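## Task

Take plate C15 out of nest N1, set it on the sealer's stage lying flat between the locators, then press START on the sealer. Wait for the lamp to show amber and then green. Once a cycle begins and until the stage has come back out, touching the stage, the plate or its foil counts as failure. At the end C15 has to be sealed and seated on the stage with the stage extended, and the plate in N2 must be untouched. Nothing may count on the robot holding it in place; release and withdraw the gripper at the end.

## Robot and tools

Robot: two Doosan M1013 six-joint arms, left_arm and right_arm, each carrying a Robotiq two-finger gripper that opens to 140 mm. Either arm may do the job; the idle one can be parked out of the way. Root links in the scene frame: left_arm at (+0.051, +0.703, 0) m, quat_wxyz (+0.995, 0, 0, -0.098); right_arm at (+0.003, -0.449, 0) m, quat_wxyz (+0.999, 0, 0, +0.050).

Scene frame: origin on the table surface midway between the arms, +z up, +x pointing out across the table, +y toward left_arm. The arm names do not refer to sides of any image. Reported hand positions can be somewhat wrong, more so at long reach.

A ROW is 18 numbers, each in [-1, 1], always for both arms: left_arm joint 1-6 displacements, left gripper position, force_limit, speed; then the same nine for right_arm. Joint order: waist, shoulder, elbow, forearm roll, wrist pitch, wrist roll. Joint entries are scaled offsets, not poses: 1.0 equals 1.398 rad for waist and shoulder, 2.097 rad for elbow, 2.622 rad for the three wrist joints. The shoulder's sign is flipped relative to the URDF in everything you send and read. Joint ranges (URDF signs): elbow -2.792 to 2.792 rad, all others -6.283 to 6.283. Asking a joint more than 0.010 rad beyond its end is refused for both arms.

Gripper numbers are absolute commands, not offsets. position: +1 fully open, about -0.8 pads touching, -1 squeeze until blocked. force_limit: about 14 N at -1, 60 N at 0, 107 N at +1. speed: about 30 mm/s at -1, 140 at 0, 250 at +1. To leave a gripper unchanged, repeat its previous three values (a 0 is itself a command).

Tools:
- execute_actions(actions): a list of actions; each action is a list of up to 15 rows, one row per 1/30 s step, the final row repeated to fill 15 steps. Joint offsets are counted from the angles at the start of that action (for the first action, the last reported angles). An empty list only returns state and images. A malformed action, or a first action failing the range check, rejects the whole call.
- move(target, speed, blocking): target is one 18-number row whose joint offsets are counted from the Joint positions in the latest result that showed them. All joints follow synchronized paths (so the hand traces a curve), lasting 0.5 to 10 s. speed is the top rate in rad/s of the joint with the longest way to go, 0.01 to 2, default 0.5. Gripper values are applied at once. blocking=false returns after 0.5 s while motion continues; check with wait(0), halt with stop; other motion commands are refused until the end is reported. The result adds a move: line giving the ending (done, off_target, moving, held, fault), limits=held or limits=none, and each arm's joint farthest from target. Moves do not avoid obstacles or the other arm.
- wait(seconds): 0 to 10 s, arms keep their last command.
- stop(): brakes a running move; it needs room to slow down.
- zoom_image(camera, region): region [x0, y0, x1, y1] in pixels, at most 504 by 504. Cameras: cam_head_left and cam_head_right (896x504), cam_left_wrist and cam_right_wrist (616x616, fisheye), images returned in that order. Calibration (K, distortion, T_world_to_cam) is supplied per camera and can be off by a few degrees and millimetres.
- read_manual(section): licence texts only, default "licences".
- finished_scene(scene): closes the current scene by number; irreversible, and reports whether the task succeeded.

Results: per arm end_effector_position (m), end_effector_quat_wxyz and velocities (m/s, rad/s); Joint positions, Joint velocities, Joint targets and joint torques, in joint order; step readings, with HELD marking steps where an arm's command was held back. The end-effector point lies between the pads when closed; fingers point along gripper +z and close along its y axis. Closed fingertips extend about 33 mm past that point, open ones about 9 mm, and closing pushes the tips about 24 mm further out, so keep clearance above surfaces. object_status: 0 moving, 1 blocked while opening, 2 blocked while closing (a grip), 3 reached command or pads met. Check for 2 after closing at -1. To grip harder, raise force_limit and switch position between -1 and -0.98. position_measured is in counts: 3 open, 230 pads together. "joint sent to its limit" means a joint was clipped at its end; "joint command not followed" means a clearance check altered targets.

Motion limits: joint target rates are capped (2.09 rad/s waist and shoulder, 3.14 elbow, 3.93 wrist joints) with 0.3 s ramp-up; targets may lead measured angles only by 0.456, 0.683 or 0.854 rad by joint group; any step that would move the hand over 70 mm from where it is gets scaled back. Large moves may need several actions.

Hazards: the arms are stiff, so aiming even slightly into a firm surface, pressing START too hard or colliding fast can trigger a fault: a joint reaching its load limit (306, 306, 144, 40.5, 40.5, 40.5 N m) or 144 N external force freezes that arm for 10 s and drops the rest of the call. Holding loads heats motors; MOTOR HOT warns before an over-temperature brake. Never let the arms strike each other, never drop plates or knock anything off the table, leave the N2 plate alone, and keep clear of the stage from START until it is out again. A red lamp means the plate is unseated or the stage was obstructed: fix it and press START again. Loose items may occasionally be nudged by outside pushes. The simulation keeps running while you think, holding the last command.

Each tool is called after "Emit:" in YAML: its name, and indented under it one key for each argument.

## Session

Emit:
execute_actions:
  actions: []

Scene clock: 0.00 s.
left_arm: end_effector_position=(+0.3374, -0.1000, +0.2005) position_measured=3 object_status=3 end_effector_quat_wxyz=(-0.057, +0.743, +0.623, -0.239) end_effector_velocity=(+0.000, +0.000, +0.000) end_effector_angular_velocity=(-0.000, -0.000, -0.000) | right_arm: end_effector_position=(+0.1591, -0.2201, +0.1728) position_measured=3 object_status=3 end_effector_quat_wxyz=(+0.006, +0.871, +0.492, +0.004) end_effector_velocity=(+0.000, -0.000, -0.000) end_effector_angular_velocity=(-0.000, +0.000, -0.000)
Joint names: [waist, shoulder, elbow, forearm roll, wrist pitch, wrist roll]
Joint positions: left_arm=[-0.886 -0.546  1.371 -0.521  1.28  -0.741] | right_arm=[ 0.765  0.398  2.371 -0.015  1.165  1.413]
Joint velocities: left_arm=[-0.  0. -0.  0. -0.  0.] | right_arm=[-0.001 -0.     0.     0.     0.    -0.001]
Joint torques (N m, as the joint torque sensors report them, + toward a larger Joint positions number): no reading
Joint targets: left_arm=[-0.886 -0.546 1.371 -0.521 1.280 -0.741] | right_arm=[0.765 0.398 2.371 -0.015 1.165 1.413]
camera_calibration (this result's frames):
cam_left_wrist: T_world_to_cam=[[0.913506, -0.228352, -0.336693, -0.271414], [0.02093, -0.800135, 0.599455, -0.211229], [-0.406287, -0.554653, -0.726148, 0.415247], [0, 0, 0, 1]] pos_world=[0.421068, -0.000671464, 0.33677]
cam_right_wrist: T_world_to_cam=[[0.796792, -0.60391, 0.0203855, -0.26017], [-0.573107, -0.744598, 0.342231, -0.109781], [-0.191498, -0.28437, -0.939395, 0.328745], [0, 0, 0, 1]] pos_world=[0.207339, -0.145377, 0.351695]

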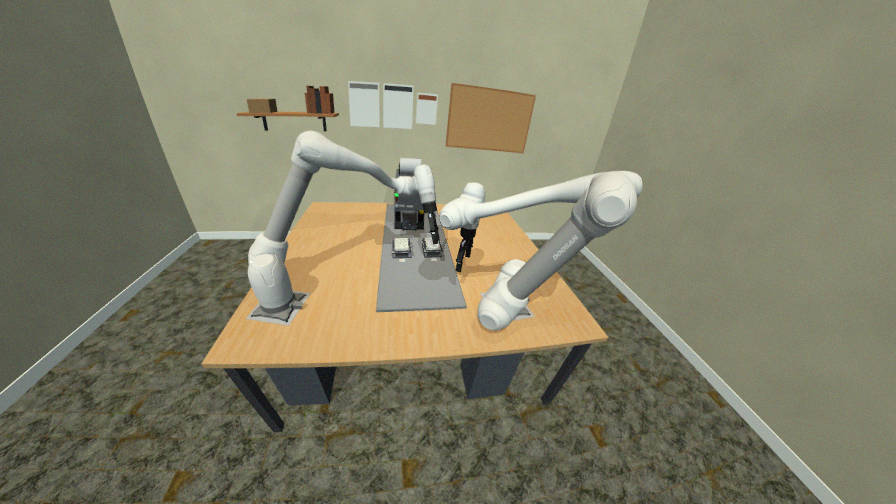

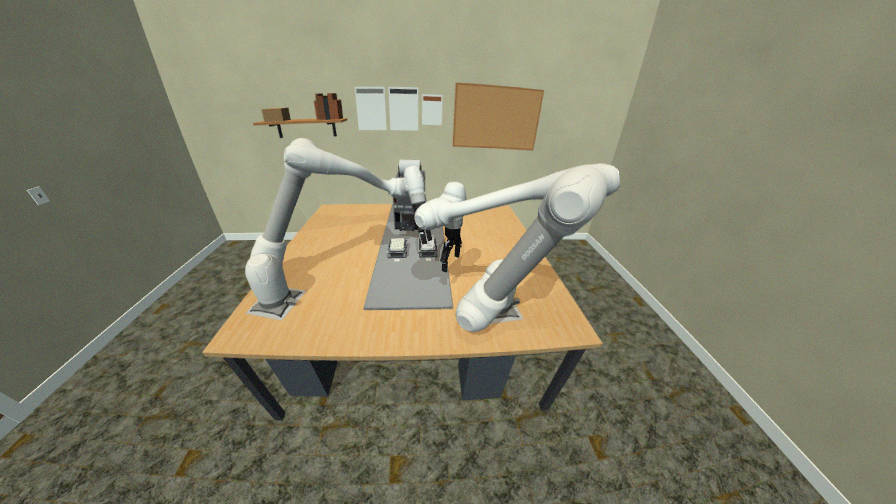

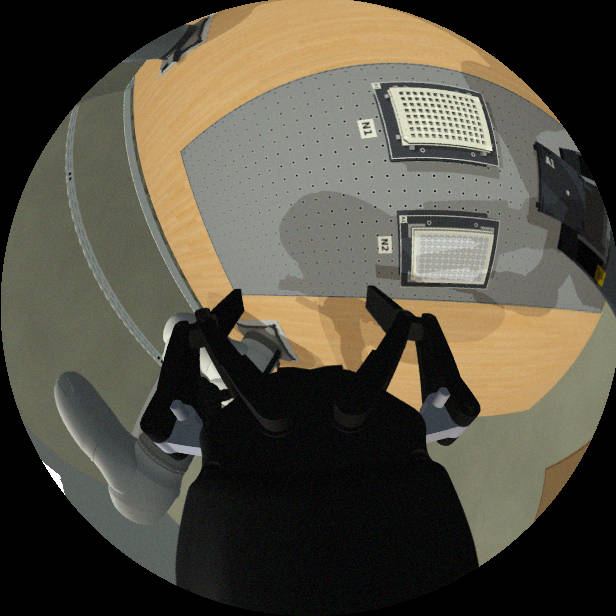

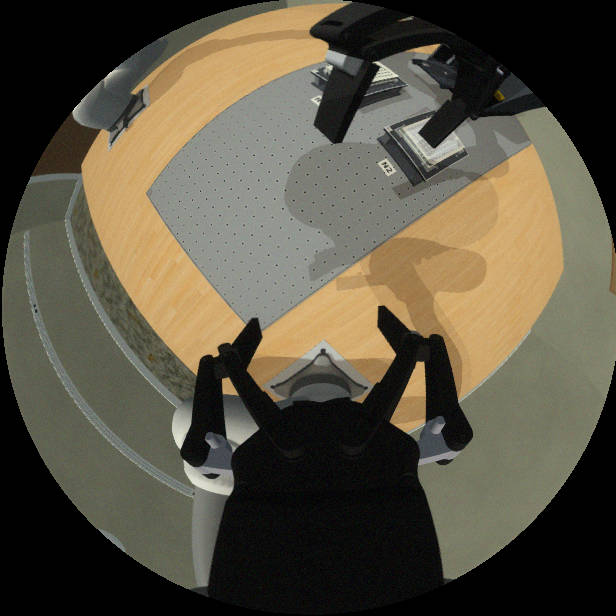

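Emit:
move:
  target: [0.0856,0.13,0.0066,0.199,0.0428,-0.683,1,0,0,-0.8,0,0,0,0,0,1,0,0]
  speed: 0.9

Emit:
zoom_image:
  camera: "cam_left_wrist"
  region: [160, 100, 460, 400]

Emit:
zoom_image:
  camera: "cam_head_left"
  region: [360, 150, 470, 280]

Scene clock: 4.50 s.
left_arm: end_effector_position=(+0.5201, +0.0903, +0.3003) position_measured=3 object_status=3 end_effector_quat_wxyz=(+0.000, +0.001, +1.000, +0.000) end_effector_velocity=(+0.000, +0.000, -0.000) end_effector_angular_velocity=(+0.000, -0.000, +0.001) | right_arm: end_effector_position=(+0.2773, -0.4891, +0.1728) position_measured=3 object_status=3 end_effector_quat_wxyz=(+0.007, +0.999, -0.045, +0.000) end_effector_velocity=(-0.000, -0.000, -0.000) end_effector_angular_velocity=(+0.001, +0.000, -0.001)
Joint names: [waist, shoulder, elbow, forearm roll, wrist pitch, wrist roll]
Joint positions: left_arm=[-0.766 -0.364  1.384  0.001  1.392 -2.531] | right_arm=[-0.354  0.398  2.371 -0.015  1.165  1.413]
Joint velocities: left_arm=[ 0.    -0.     0.     0.    -0.    -0.001] | right_arm=[-0.002  0.     0.     0.001  0.    -0.   ]
Joint torques (N m, as the joint torque sensors report them, + toward a larger Joint positions number): left_arm=[ -0.47  73.48 -38.79   4.37   0.27  -0.33] | right_arm=[ -4.11   0.63 -37.77   3.82  -0.38  -0.28]
Joint targets: left_arm=[-0.766 -0.364 1.384 0.001 1.392 -2.532] | right_arm=[-0.354 0.398 2.371 -0.015 1.165 1.413]
move: done; limits=none; left_arm: farthest joint: the waist, 0.000 radians from its target (0.119 radians at the start); right_arm: farthest joint: the waist, 0.000 radians from its target (1.118 radians at the start)
camera_calibration (this result's frames):
cam_left_wrist: T_world_to_cam=[[0.0239238, 0.998679, 0.0454848, -0.12417], [0.929667, -0.0389553, 0.366336, -0.593972], [0.367623, 0.0335216, -0.92937, 0.272841], [0, 0, 0, 1]] pos_world=[0.454864, 0.0917218, 0.476811]
cam_right_wrist: T_world_to_cam=[[-0.194892, -0.980613, 0.0203856, -0.426077], [-0.920205, 0.190001, 0.342231, 0.311047], [-0.33947, 0.0479394, -0.939395, 0.478457], [0, 0, 0, 1]] pos_world=[0.365609, -0.499853, 0.351695]

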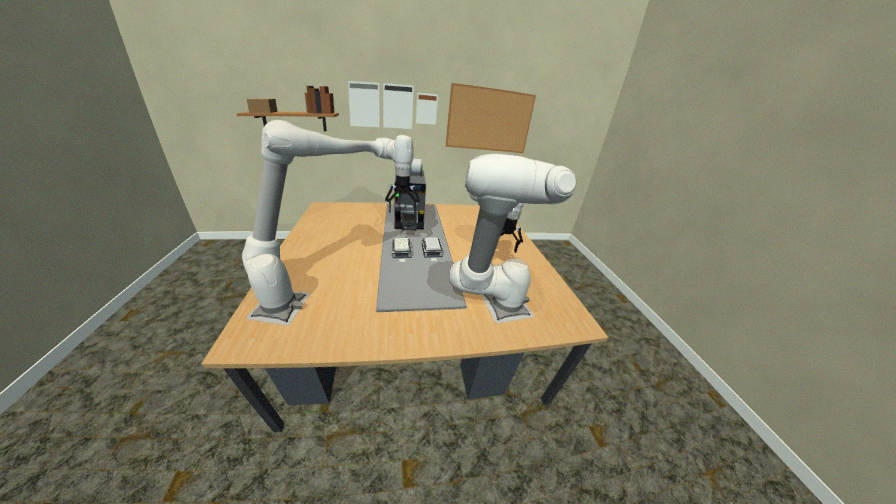

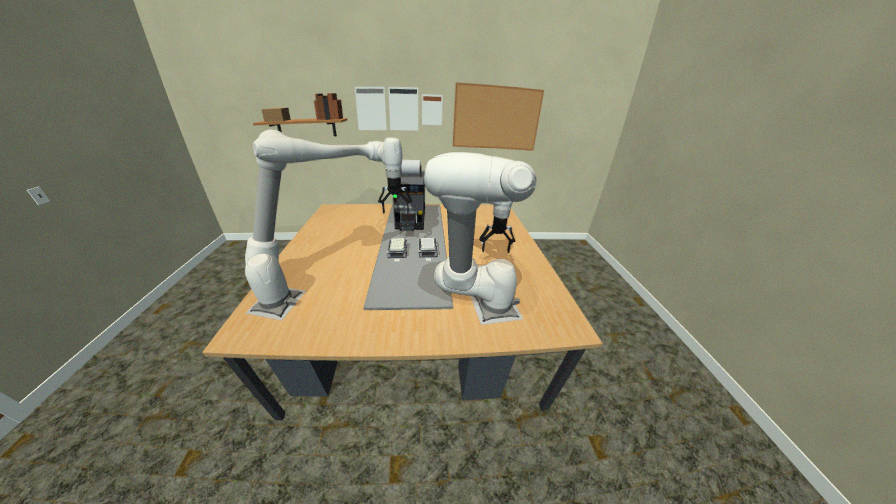

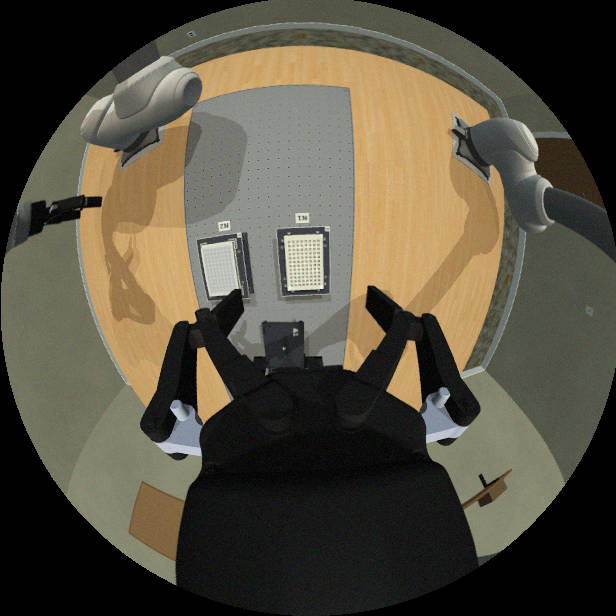

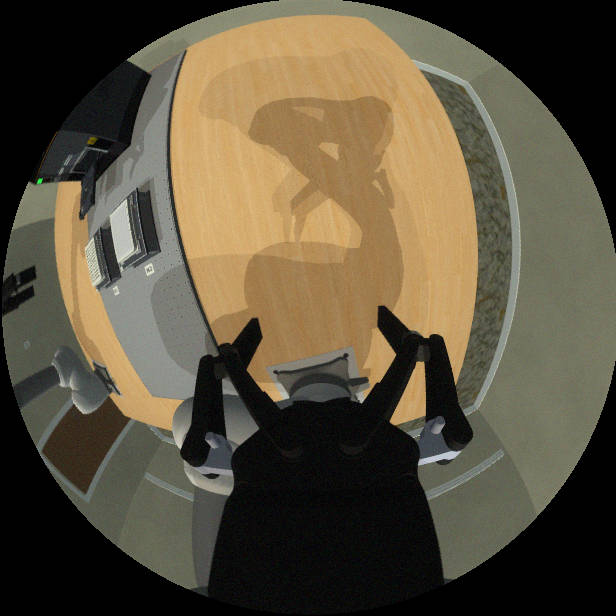

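Region (160, 100, 460, 400) of cam_left_wrist's 616x616 image, scaled by 1.680, with more detail than that image has.

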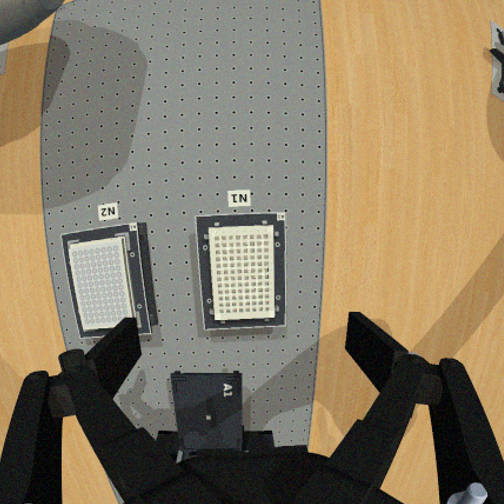

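Region (360, 150, 470, 280) of cam_head_left's 896x504 image, scaled by 3.877, with more detail than that image has; it fills the left 426 columns of this view, and the rest is white.

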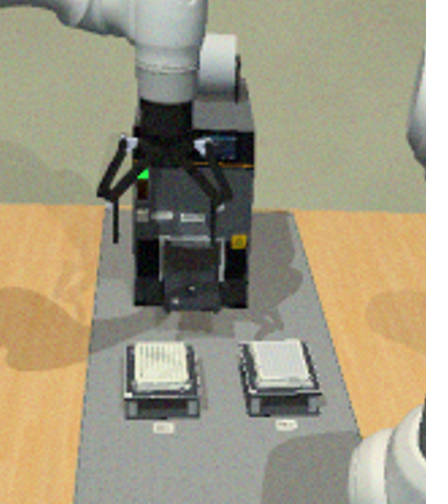

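Emit:
move:
  target: [-0.0084,-0.0382,0.0893,0,-0.0912,-0.0052,1,0,0,0,0,0,0,0,0,1,0,0]
  speed: 0.4

Emit:
zoom_image:
  camera: "cam_left_wrist"
  region: [210, 170, 410, 370]

Scene clock: 7.30 s.
left_arm: end_effector_position=(+0.5076, +0.0926, +0.1594) position_measured=3 object_status=3 end_effector_quat_wxyz=(+0.000, +0.000, +1.000, +0.001) end_effector_velocity=(-0.000, +0.000, -0.001) end_effector_angular_velocity=(+0.002, +0.001, -0.002) | right_arm: end_effector_position=(+0.2773, -0.4891, +0.1728) position_measured=3 object_status=3 end_effector_quat_wxyz=(+0.007, +0.999, -0.045, +0.000) end_effector_velocity=(+0.000, +0.000, +0.000) end_effector_angular_velocity=(-0.001, -0.001, +0.001)
Joint names: [waist, shoulder, elbow, forearm roll, wrist pitch, wrist roll]
Joint positions: left_arm=[-0.778 -0.418  1.572  0.001  1.153 -2.545] | right_arm=[-0.354  0.398  2.371 -0.015  1.165  1.413]
Joint velocities: left_arm=[-0.    -0.001  0.001  0.001  0.     0.001] | right_arm=[ 0.001  0.    -0.001 -0.    -0.     0.   ]
Joint torques (N m, as the joint torque sensors report them, + toward a larger Joint positions number): left_arm=[ -1.33  75.46 -36.55   4.1    0.12  -0.15] | right_arm=[ -2.43   0.9  -37.71   3.94  -0.44  -0.36]
Joint targets: left_arm=[-0.778 -0.418 1.572 0.001 1.153 -2.545] | right_arm=[-0.354 0.398 2.371 -0.015 1.165 1.413]
move: done; limits=none; left_arm: farthest joint: the waist, 0.000 radians from its target (0.012 radians at the start); right_arm: farthest joint: the waist, 0.000 radians from its target (0.000 radians at the start)
camera_calibration (this result's frames):
cam_left_wrist: T_world_to_cam=[[0.0222995, 0.998662, 0.0466647, -0.119086], [0.93005, -0.0378452, 0.365478, -0.53084], [0.366754, 0.0352505, -0.92965, 0.146805], [0, 0, 0, 1]] pos_world=[0.442522, 0.0936622, 0.336044]
cam_right_wrist: T_world_to_cam=[[-0.194931, -0.980605, 0.0203855, -0.426074], [-0.920198, 0.190037, 0.342231, 0.311063], [-0.339468, 0.0479527, -0.939395, 0.478463], [0, 0, 0, 1]] pos_world=[0.365607, -0.499867, 0.351695]

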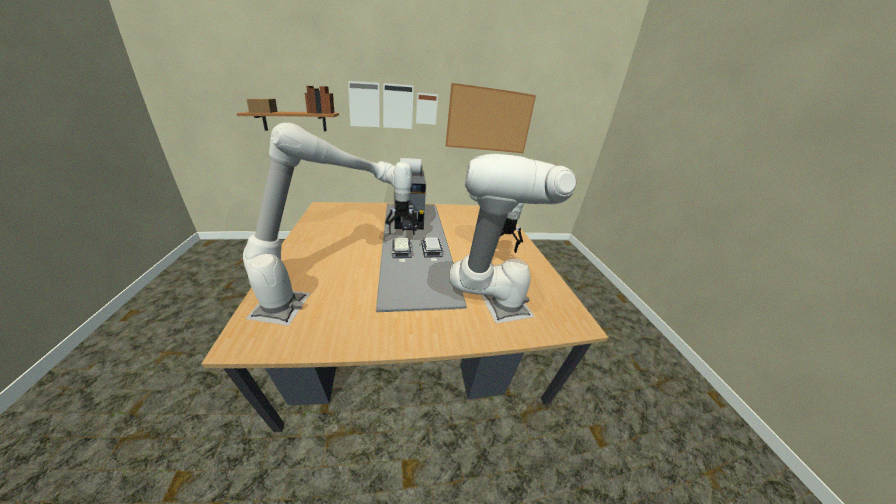

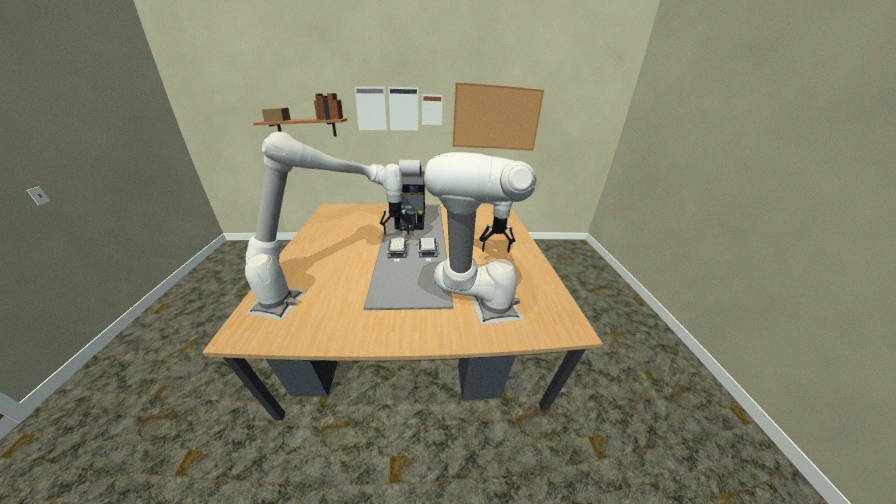

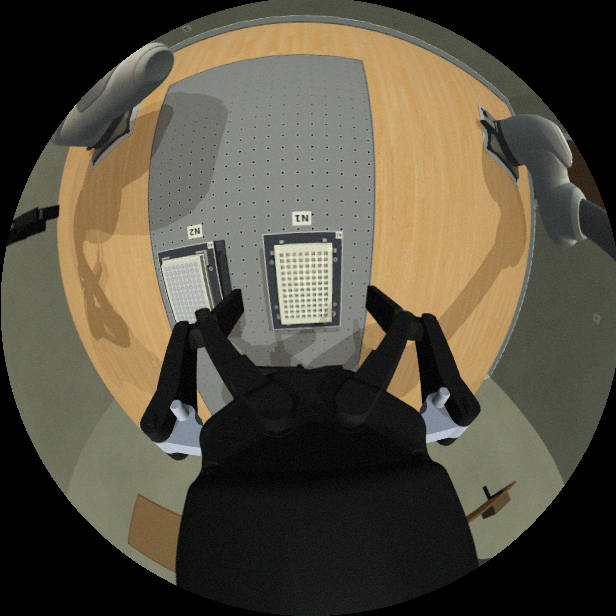

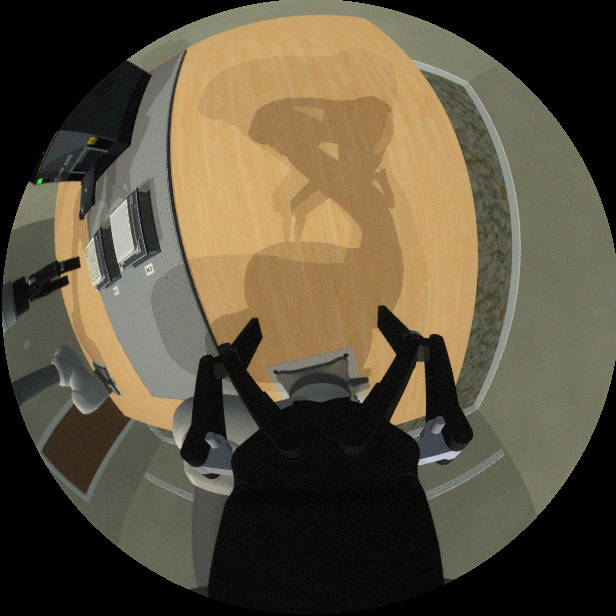

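Region (210, 170, 410, 370) of cam_left_wrist's 616x616 image, scaled by 2.520, with more detail than that image has.

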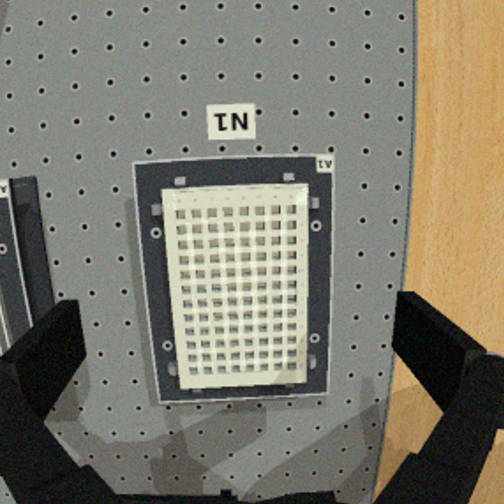

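Emit:
move:
  target: [0.0056,-0.0338,0.0229,0,-0.0368,0.003,0.49,-0.4,0,0,0,0,0,0,0,1,0,0]
  speed: 0.2

Emit:
zoom_image:
  camera: "cam_left_wrist"
  region: [210, 200, 410, 400]

Scene clock: 10.47 s.
left_arm: end_effector_position=(+0.5140, +0.0937, +0.0994) position_measured=67 object_status=3 end_effector_quat_wxyz=(+0.000, +0.000, +1.000, +0.000) end_effector_velocity=(-0.000, +0.000, -0.001) end_effector_angular_velocity=(+0.000, +0.001, +0.002) | right_arm: end_effector_position=(+0.2773, -0.4891, +0.1728) position_measured=3 object_status=3 end_effector_quat_wxyz=(+0.007, +0.999, -0.045, +0.000) end_effector_velocity=(-0.000, -0.000, +0.000) end_effector_angular_velocity=(-0.000, -0.000, -0.001)
Joint names: [waist, shoulder, elbow, forearm roll, wrist pitch, wrist roll]
Joint positions: left_arm=[-0.77  -0.465  1.62   0.001  1.057 -2.537] | right_arm=[-0.354  0.398  2.371 -0.015  1.165  1.413]
Joint velocities: left_arm=[ 0.    -0.001  0.    -0.001  0.    -0.002] | right_arm=[-0.001  0.    -0.    -0.     0.    -0.001]
Joint torques (N m, as the joint torque sensors report them, + toward a larger Joint positions number): left_arm=[ -0.62  78.4  -34.22   3.9    0.17  -0.17] | right_arm=[ -3.03  -0.05 -37.97   3.75  -0.52  -0.39]
Joint targets: left_arm=[-0.770 -0.465 1.620 0.001 1.057 -2.537] | right_arm=[-0.354 0.398 2.371 -0.015 1.165 1.413]
move: done; limits=none; left_arm: farthest joint: the waist, 0.000 radians from its target (0.008 radians at the start); right_arm: farthest joint: the waist, 0.000 radians from its target (0.000 radians at the start)
camera_calibration (this result's frames):
cam_left_wrist: T_world_to_cam=[[0.0223769, 0.998708, 0.045628, -0.117509], [0.929814, -0.0375597, 0.366108, -0.514806], [0.367349, 0.0342332, -0.929453, 0.0883616], [0, 0, 0, 1]] pos_world=[0.448844, 0.0949962, 0.275964]
cam_right_wrist: T_world_to_cam=[[-0.194892, -0.980613, 0.0203855, -0.426077], [-0.920205, 0.190001, 0.342232, 0.311047], [-0.33947, 0.0479394, -0.939394, 0.478457], [0, 0, 0, 1]] pos_world=[0.365609, -0.499853, 0.351695]

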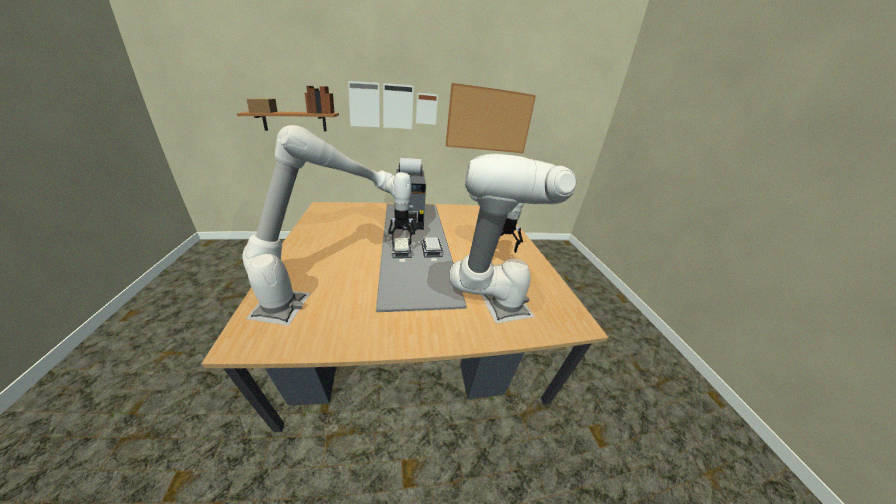

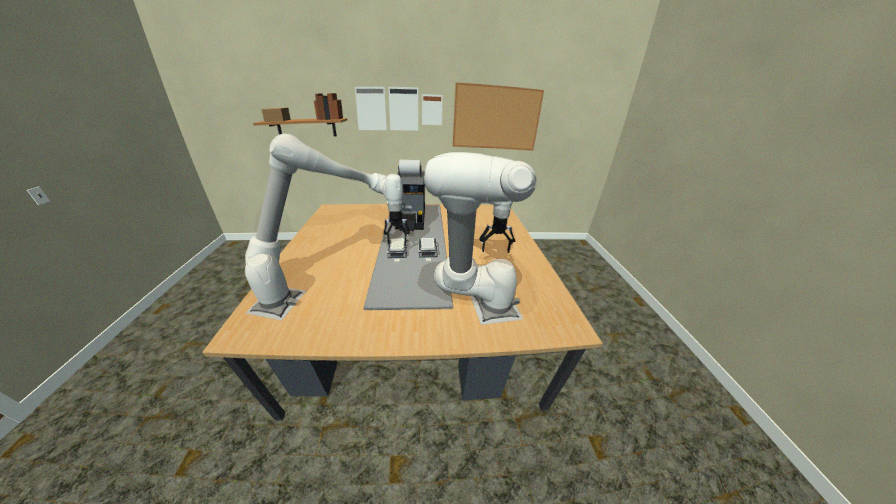

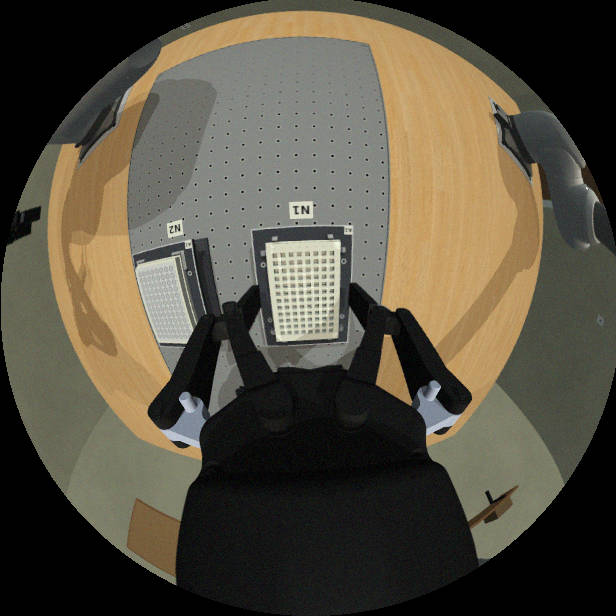

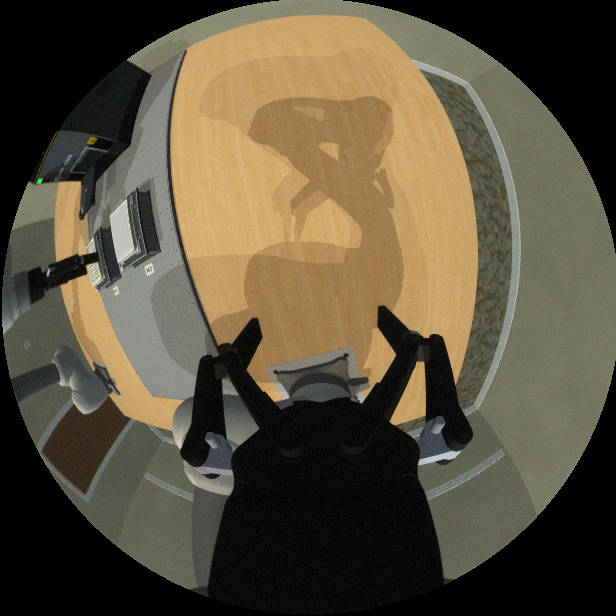

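Region (210, 200, 410, 400) of cam_left_wrist's 616x616 image, scaled by 2.520, with more detail than that image has.

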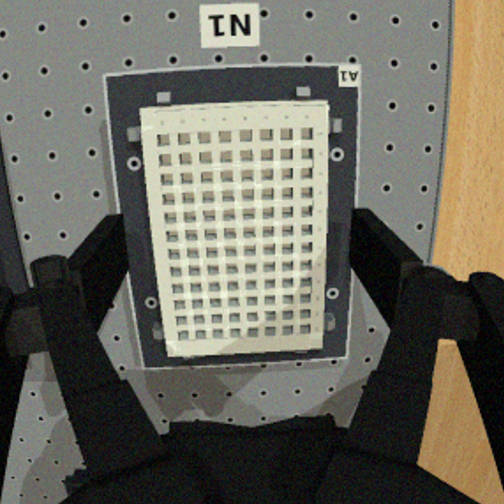

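Emit:
move:
  target: [0,-0.0085,0.0057,0,-0.0092,0,0.49,-0.4,0,0,0,0,0,0,0,1,0,0]
  speed: 0.03

Emit:
move:
  target: [0,0,0,0,0,0,-1,-0.4,-1,0,0,0,0,0,0,1,0,0]

Emit:
zoom_image:
  camera: "cam_left_wrist"
  region: [210, 200, 410, 400]

Scene clock: 12.37 s.
left_arm: end_effector_position=(+0.5140, +0.0938, +0.0845) position_measured=67 object_status=3 end_effector_quat_wxyz=(+0.000, +0.000, +1.000, +0.000) end_effector_velocity=(-0.000, -0.000, -0.000) end_effector_angular_velocity=(+0.000, +0.001, +0.001) | right_arm: end_effector_position=(+0.2773, -0.4891, +0.1728) position_measured=3 object_status=3 end_effector_quat_wxyz=(+0.007, +0.999, -0.045, +0.000) end_effector_velocity=(+0.000, +0.000, +0.000) end_effector_angular_velocity=(+0.001, -0.000, +0.000)
Joint names: [waist, shoulder, elbow, forearm roll, wrist pitch, wrist roll]
Joint positions: left_arm=[-0.77  -0.477  1.632  0.001  1.033 -2.537] | right_arm=[-0.354  0.398  2.371 -0.015  1.165  1.413]
Joint velocities: left_arm=[ 0.    -0.     0.    -0.001  0.    -0.   ] | right_arm=[ 0.001  0.    -0.     0.001 -0.    -0.   ]
Joint torques (N m, as the joint torque sensors report them, + toward a larger Joint positions number): left_arm=[ -0.62  79.36 -34.26   3.79   0.34  -0.18] | right_arm=[ -2.52   0.69 -38.01   3.84  -0.37  -0.31]
Joint targets: left_arm=[-0.770 -0.477 1.632 0.001 1.033 -2.537] | right_arm=[-0.354 0.398 2.371 -0.015 1.165 1.413]
move: done; limits=none; left_arm: farthest joint: the waist, 0.000 radians from its target (0.000 radians at the start); right_arm: farthest joint: the waist, 0.000 radians from its target (0.000 radians at the start)
camera_calibration (this result's frames):
cam_left_wrist: T_world_to_cam=[[0.0223858, 0.998719, 0.0453835, -0.116835], [0.929756, -0.0374837, 0.366264, -0.509344], [0.367496, 0.0339964, -0.929403, 0.0745008], [0, 0, 0, 1]] pos_world=[0.448802, 0.0950602, 0.261098]
cam_right_wrist: T_world_to_cam=[[-0.194924, -0.980606, 0.0203855, -0.426074], [-0.920199, 0.190031, 0.342231, 0.31106], [-0.339468, 0.0479504, -0.939395, 0.478462], [0, 0, 0, 1]] pos_world=[0.365608, -0.499865, 0.351695]

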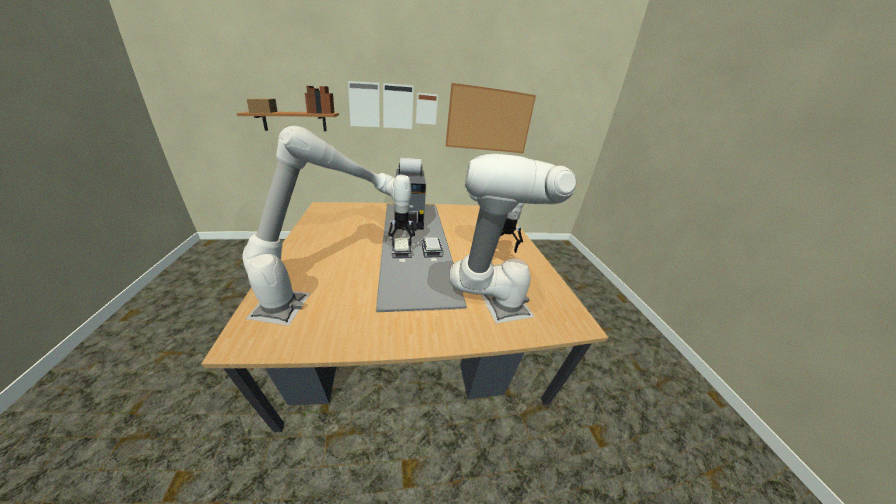

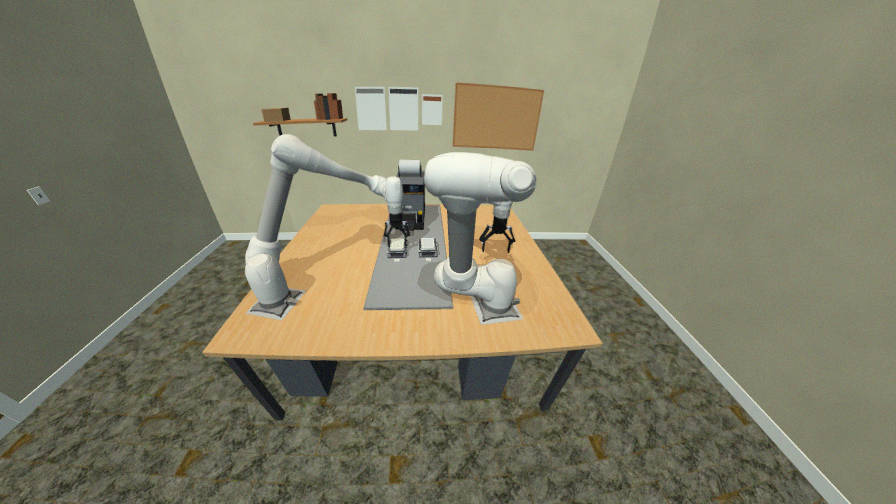

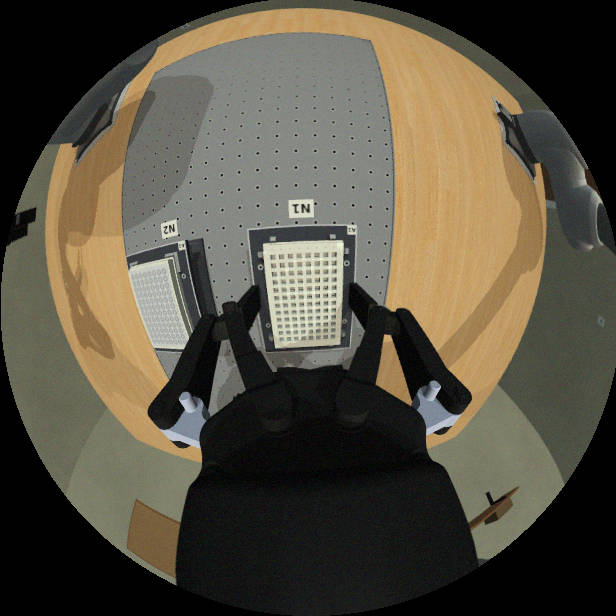

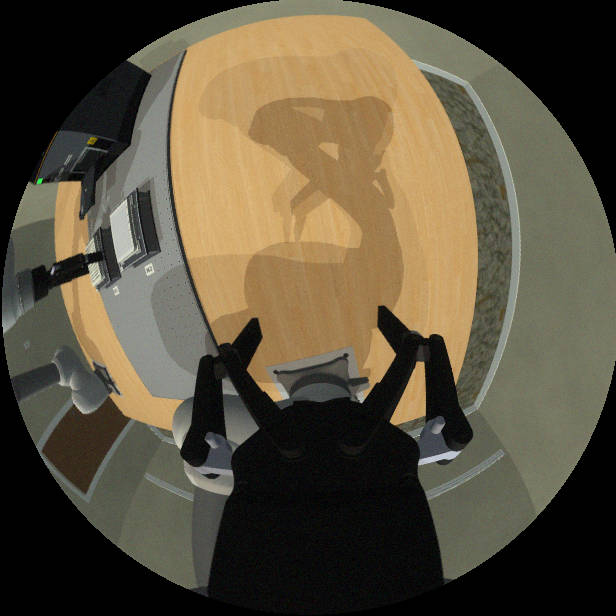

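Scene clock: 13.33 s.
left_arm: end_effector_position=(+0.5140, +0.0937, +0.0846) position_measured=103 object_status=2 end_effector_quat_wxyz=(+0.000, +0.000, +1.000, +0.000) end_effector_velocity=(-0.000, +0.000, +0.000) end_effector_angular_velocity=(+0.000, +0.000, -0.000) | right_arm: end_effector_position=(+0.2773, -0.4891, +0.1728) position_measured=3 object_status=3 end_effector_quat_wxyz=(+0.007, +0.999, -0.045, +0.000) end_effector_velocity=(-0.000, -0.000, -0.000) end_effector_angular_velocity=(+0.000, +0.000, -0.001)
Joint names: [waist, shoulder, elbow, forearm roll, wrist pitch, wrist roll]
Joint positions: left_arm=[-0.77  -0.477  1.632  0.001  1.033 -2.537] | right_arm=[-0.354  0.398  2.371 -0.015  1.165  1.413]
Joint velocities: left_arm=[-0.     0.    -0.    -0.     0.001  0.   ] | right_arm=[-0.001 -0.     0.     0.     0.    -0.   ]
Joint torques (N m, as the joint torque sensors report them, + toward a larger Joint positions number): left_arm=[  1.15  55.38 -22.94   4.23  -1.64   0.03] | right_arm=[ -3.59  -0.05 -38.13   3.82  -0.49  -0.35]
Joint targets: left_arm=[-0.770 -0.477 1.632 0.001 1.033 -2.537] | right_arm=[-0.354 0.398 2.371 -0.015 1.165 1.413]
move: done; limits=none; left_arm: farthest joint: the waist, 0.000 radians from its target (0.000 radians at the start); right_arm: farthest joint: the waist, 0.000 radians from its target (0.000 radians at the start)
camera_calibration (this result's frames):
cam_left_wrist: T_world_to_cam=[[0.0223838, 0.998722, 0.045319, -0.1168], [0.929739, -0.0374597, 0.366309, -0.509378], [0.367539, 0.0339354, -0.929389, 0.0745167], [0, 0, 0, 1]] pos_world=[0.448816, 0.0950412, 0.261138]
cam_right_wrist: T_world_to_cam=[[-0.194924, -0.980606, 0.0203854, -0.426074], [-0.920199, 0.190031, 0.342232, 0.31106], [-0.339468, 0.0479505, -0.939394, 0.478462], [0, 0, 0, 1]] pos_world=[0.365608, -0.499865, 0.351695]

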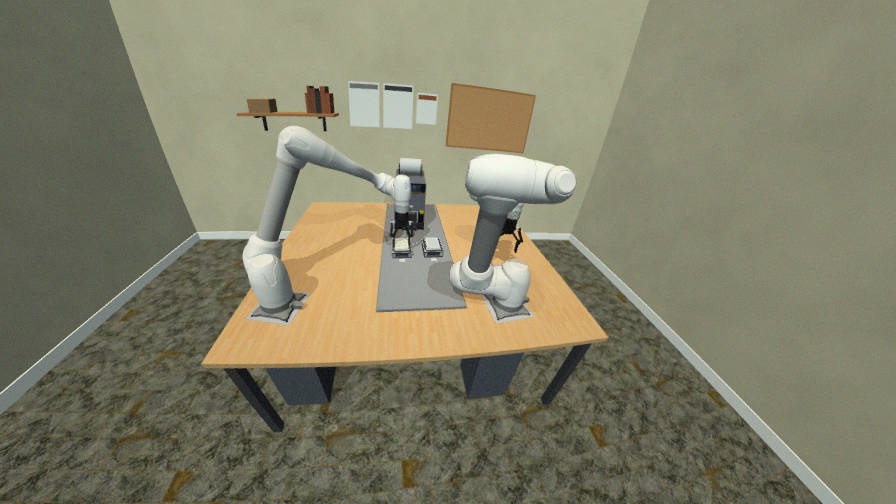

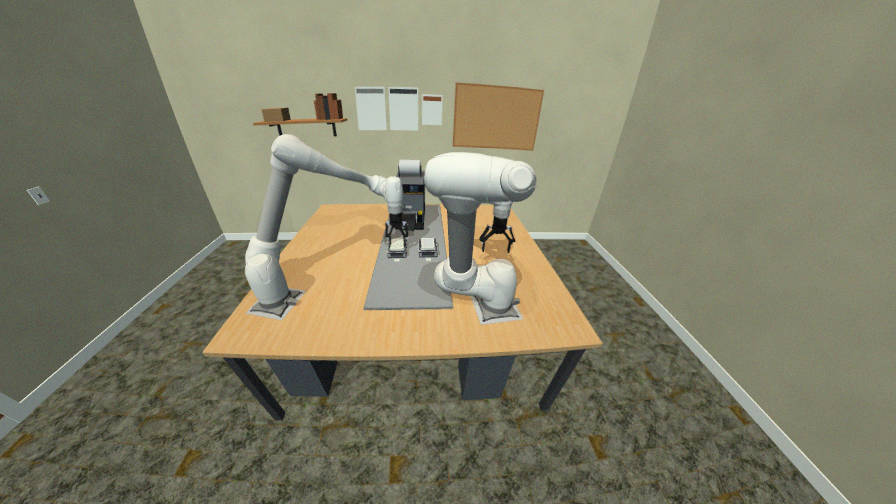

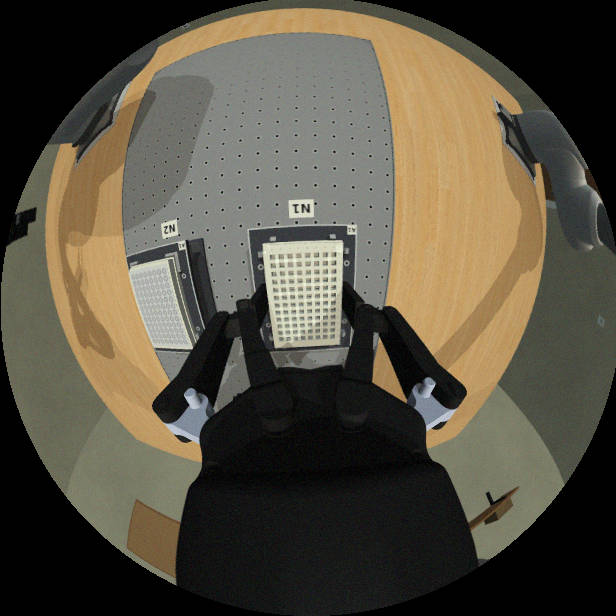

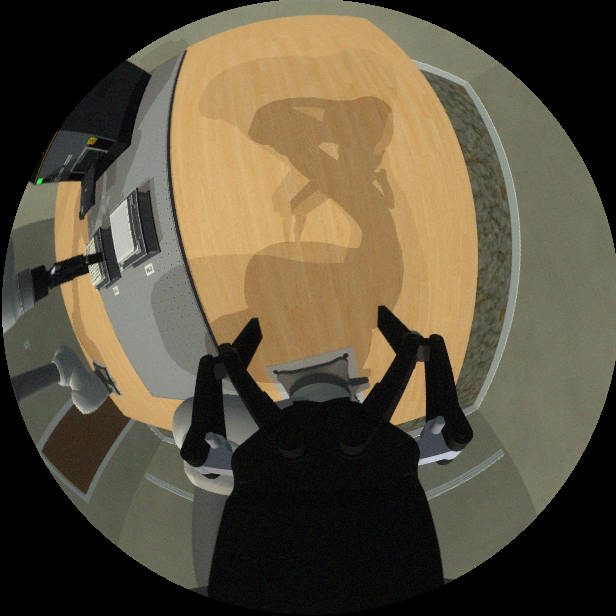

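Region (210, 200, 410, 400) of cam_left_wrist's 616x616 image, scaled by 2.520, with more detail than that image has.

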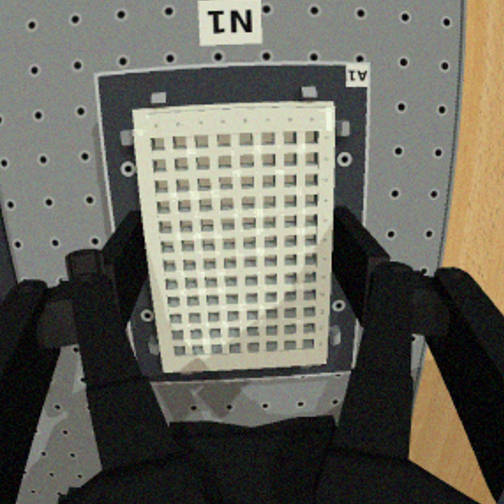

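Emit:
execute_actions:
  actions: []

Scene clock: 14.70 s.
left_arm: end_effector_position=(+0.5140, +0.0938, +0.0846) position_measured=103 object_status=2 end_effector_quat_wxyz=(+0.000, +0.000, +1.000, +0.000) end_effector_velocity=(-0.000, +0.000, +0.000) end_effector_angular_velocity=(+0.000, +0.000, -0.001) | right_arm: end_effector_position=(+0.2773, -0.4891, +0.1728) position_measured=3 object_status=3 end_effector_quat_wxyz=(+0.007, +0.999, -0.045, +0.000) end_effector_velocity=(+0.000, +0.000, +0.000) end_effector_angular_velocity=(+0.000, -0.000, +0.000)
Joint names: [waist, shoulder, elbow, forearm roll, wrist pitch, wrist roll]
Joint positions: left_arm=[-0.77  -0.477  1.632  0.001  1.033 -2.537] | right_arm=[-0.354  0.398  2.371 -0.015  1.165  1.413]
Joint velocities: left_arm=[0.    0.001 0.    0.    0.001 0.001] | right_arm=[ 0.    -0.    -0.     0.001 -0.     0.   ]
Joint torques (N m, as the joint torque sensors report them, + toward a larger Joint positions number): left_arm=[ -0.71  53.34 -21.52   4.46  -1.13   0.08] | right_arm=[ -3.15   0.9  -38.21   3.76  -0.47  -0.31]
Joint targets: left_arm=[-0.770 -0.477 1.632 0.001 1.033 -2.537] | right_arm=[-0.354 0.398 2.371 -0.015 1.165 1.413]
camera_calibration (this result's frames):
cam_left_wrist: T_world_to_cam=[[0.0223855, 0.99872, 0.045363, -0.116831], [0.92975, -0.0374764, 0.366278, -0.509352], [0.36751, 0.033977, -0.929399, 0.0745103], [0, 0, 0, 1]] pos_world=[0.448802, 0.0950609, 0.261114]
cam_right_wrist: T_world_to_cam=[[-0.194924, -0.980607, 0.0203855, -0.426074], [-0.920199, 0.190031, 0.342232, 0.31106], [-0.339468, 0.0479504, -0.939394, 0.478462], [0, 0, 0, 1]] pos_world=[0.365608, -0.499865, 0.351695]

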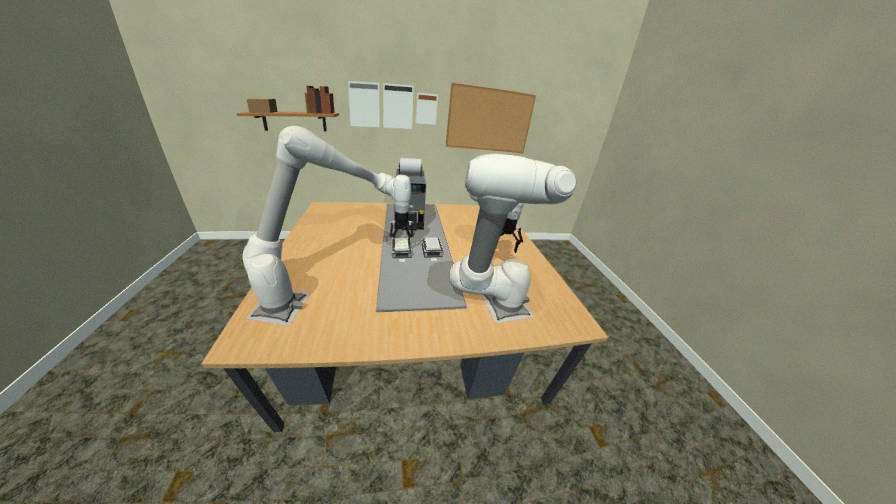

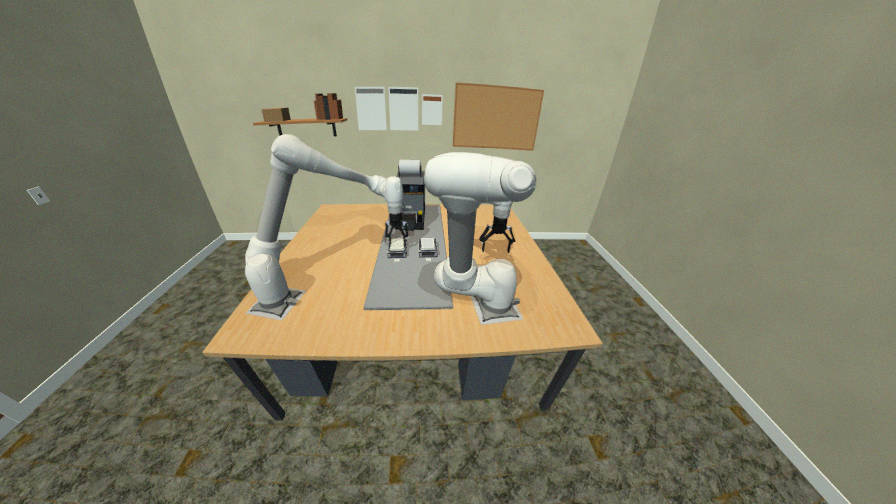

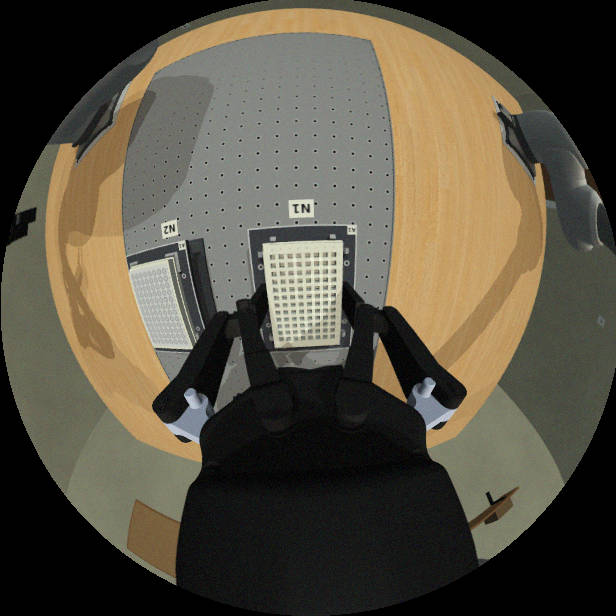

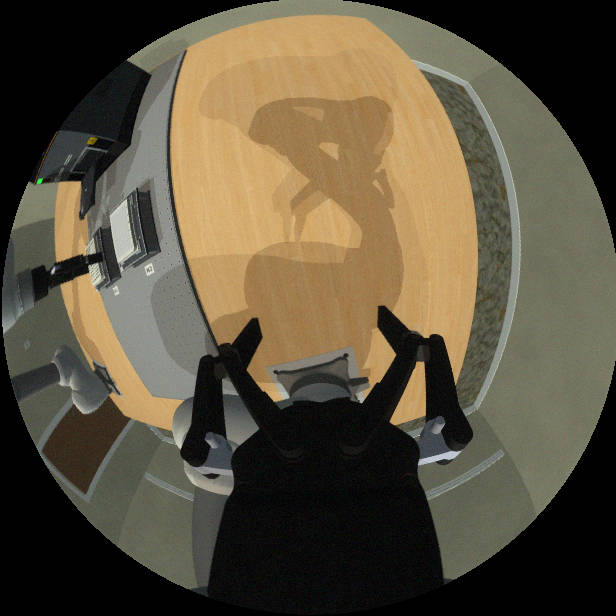

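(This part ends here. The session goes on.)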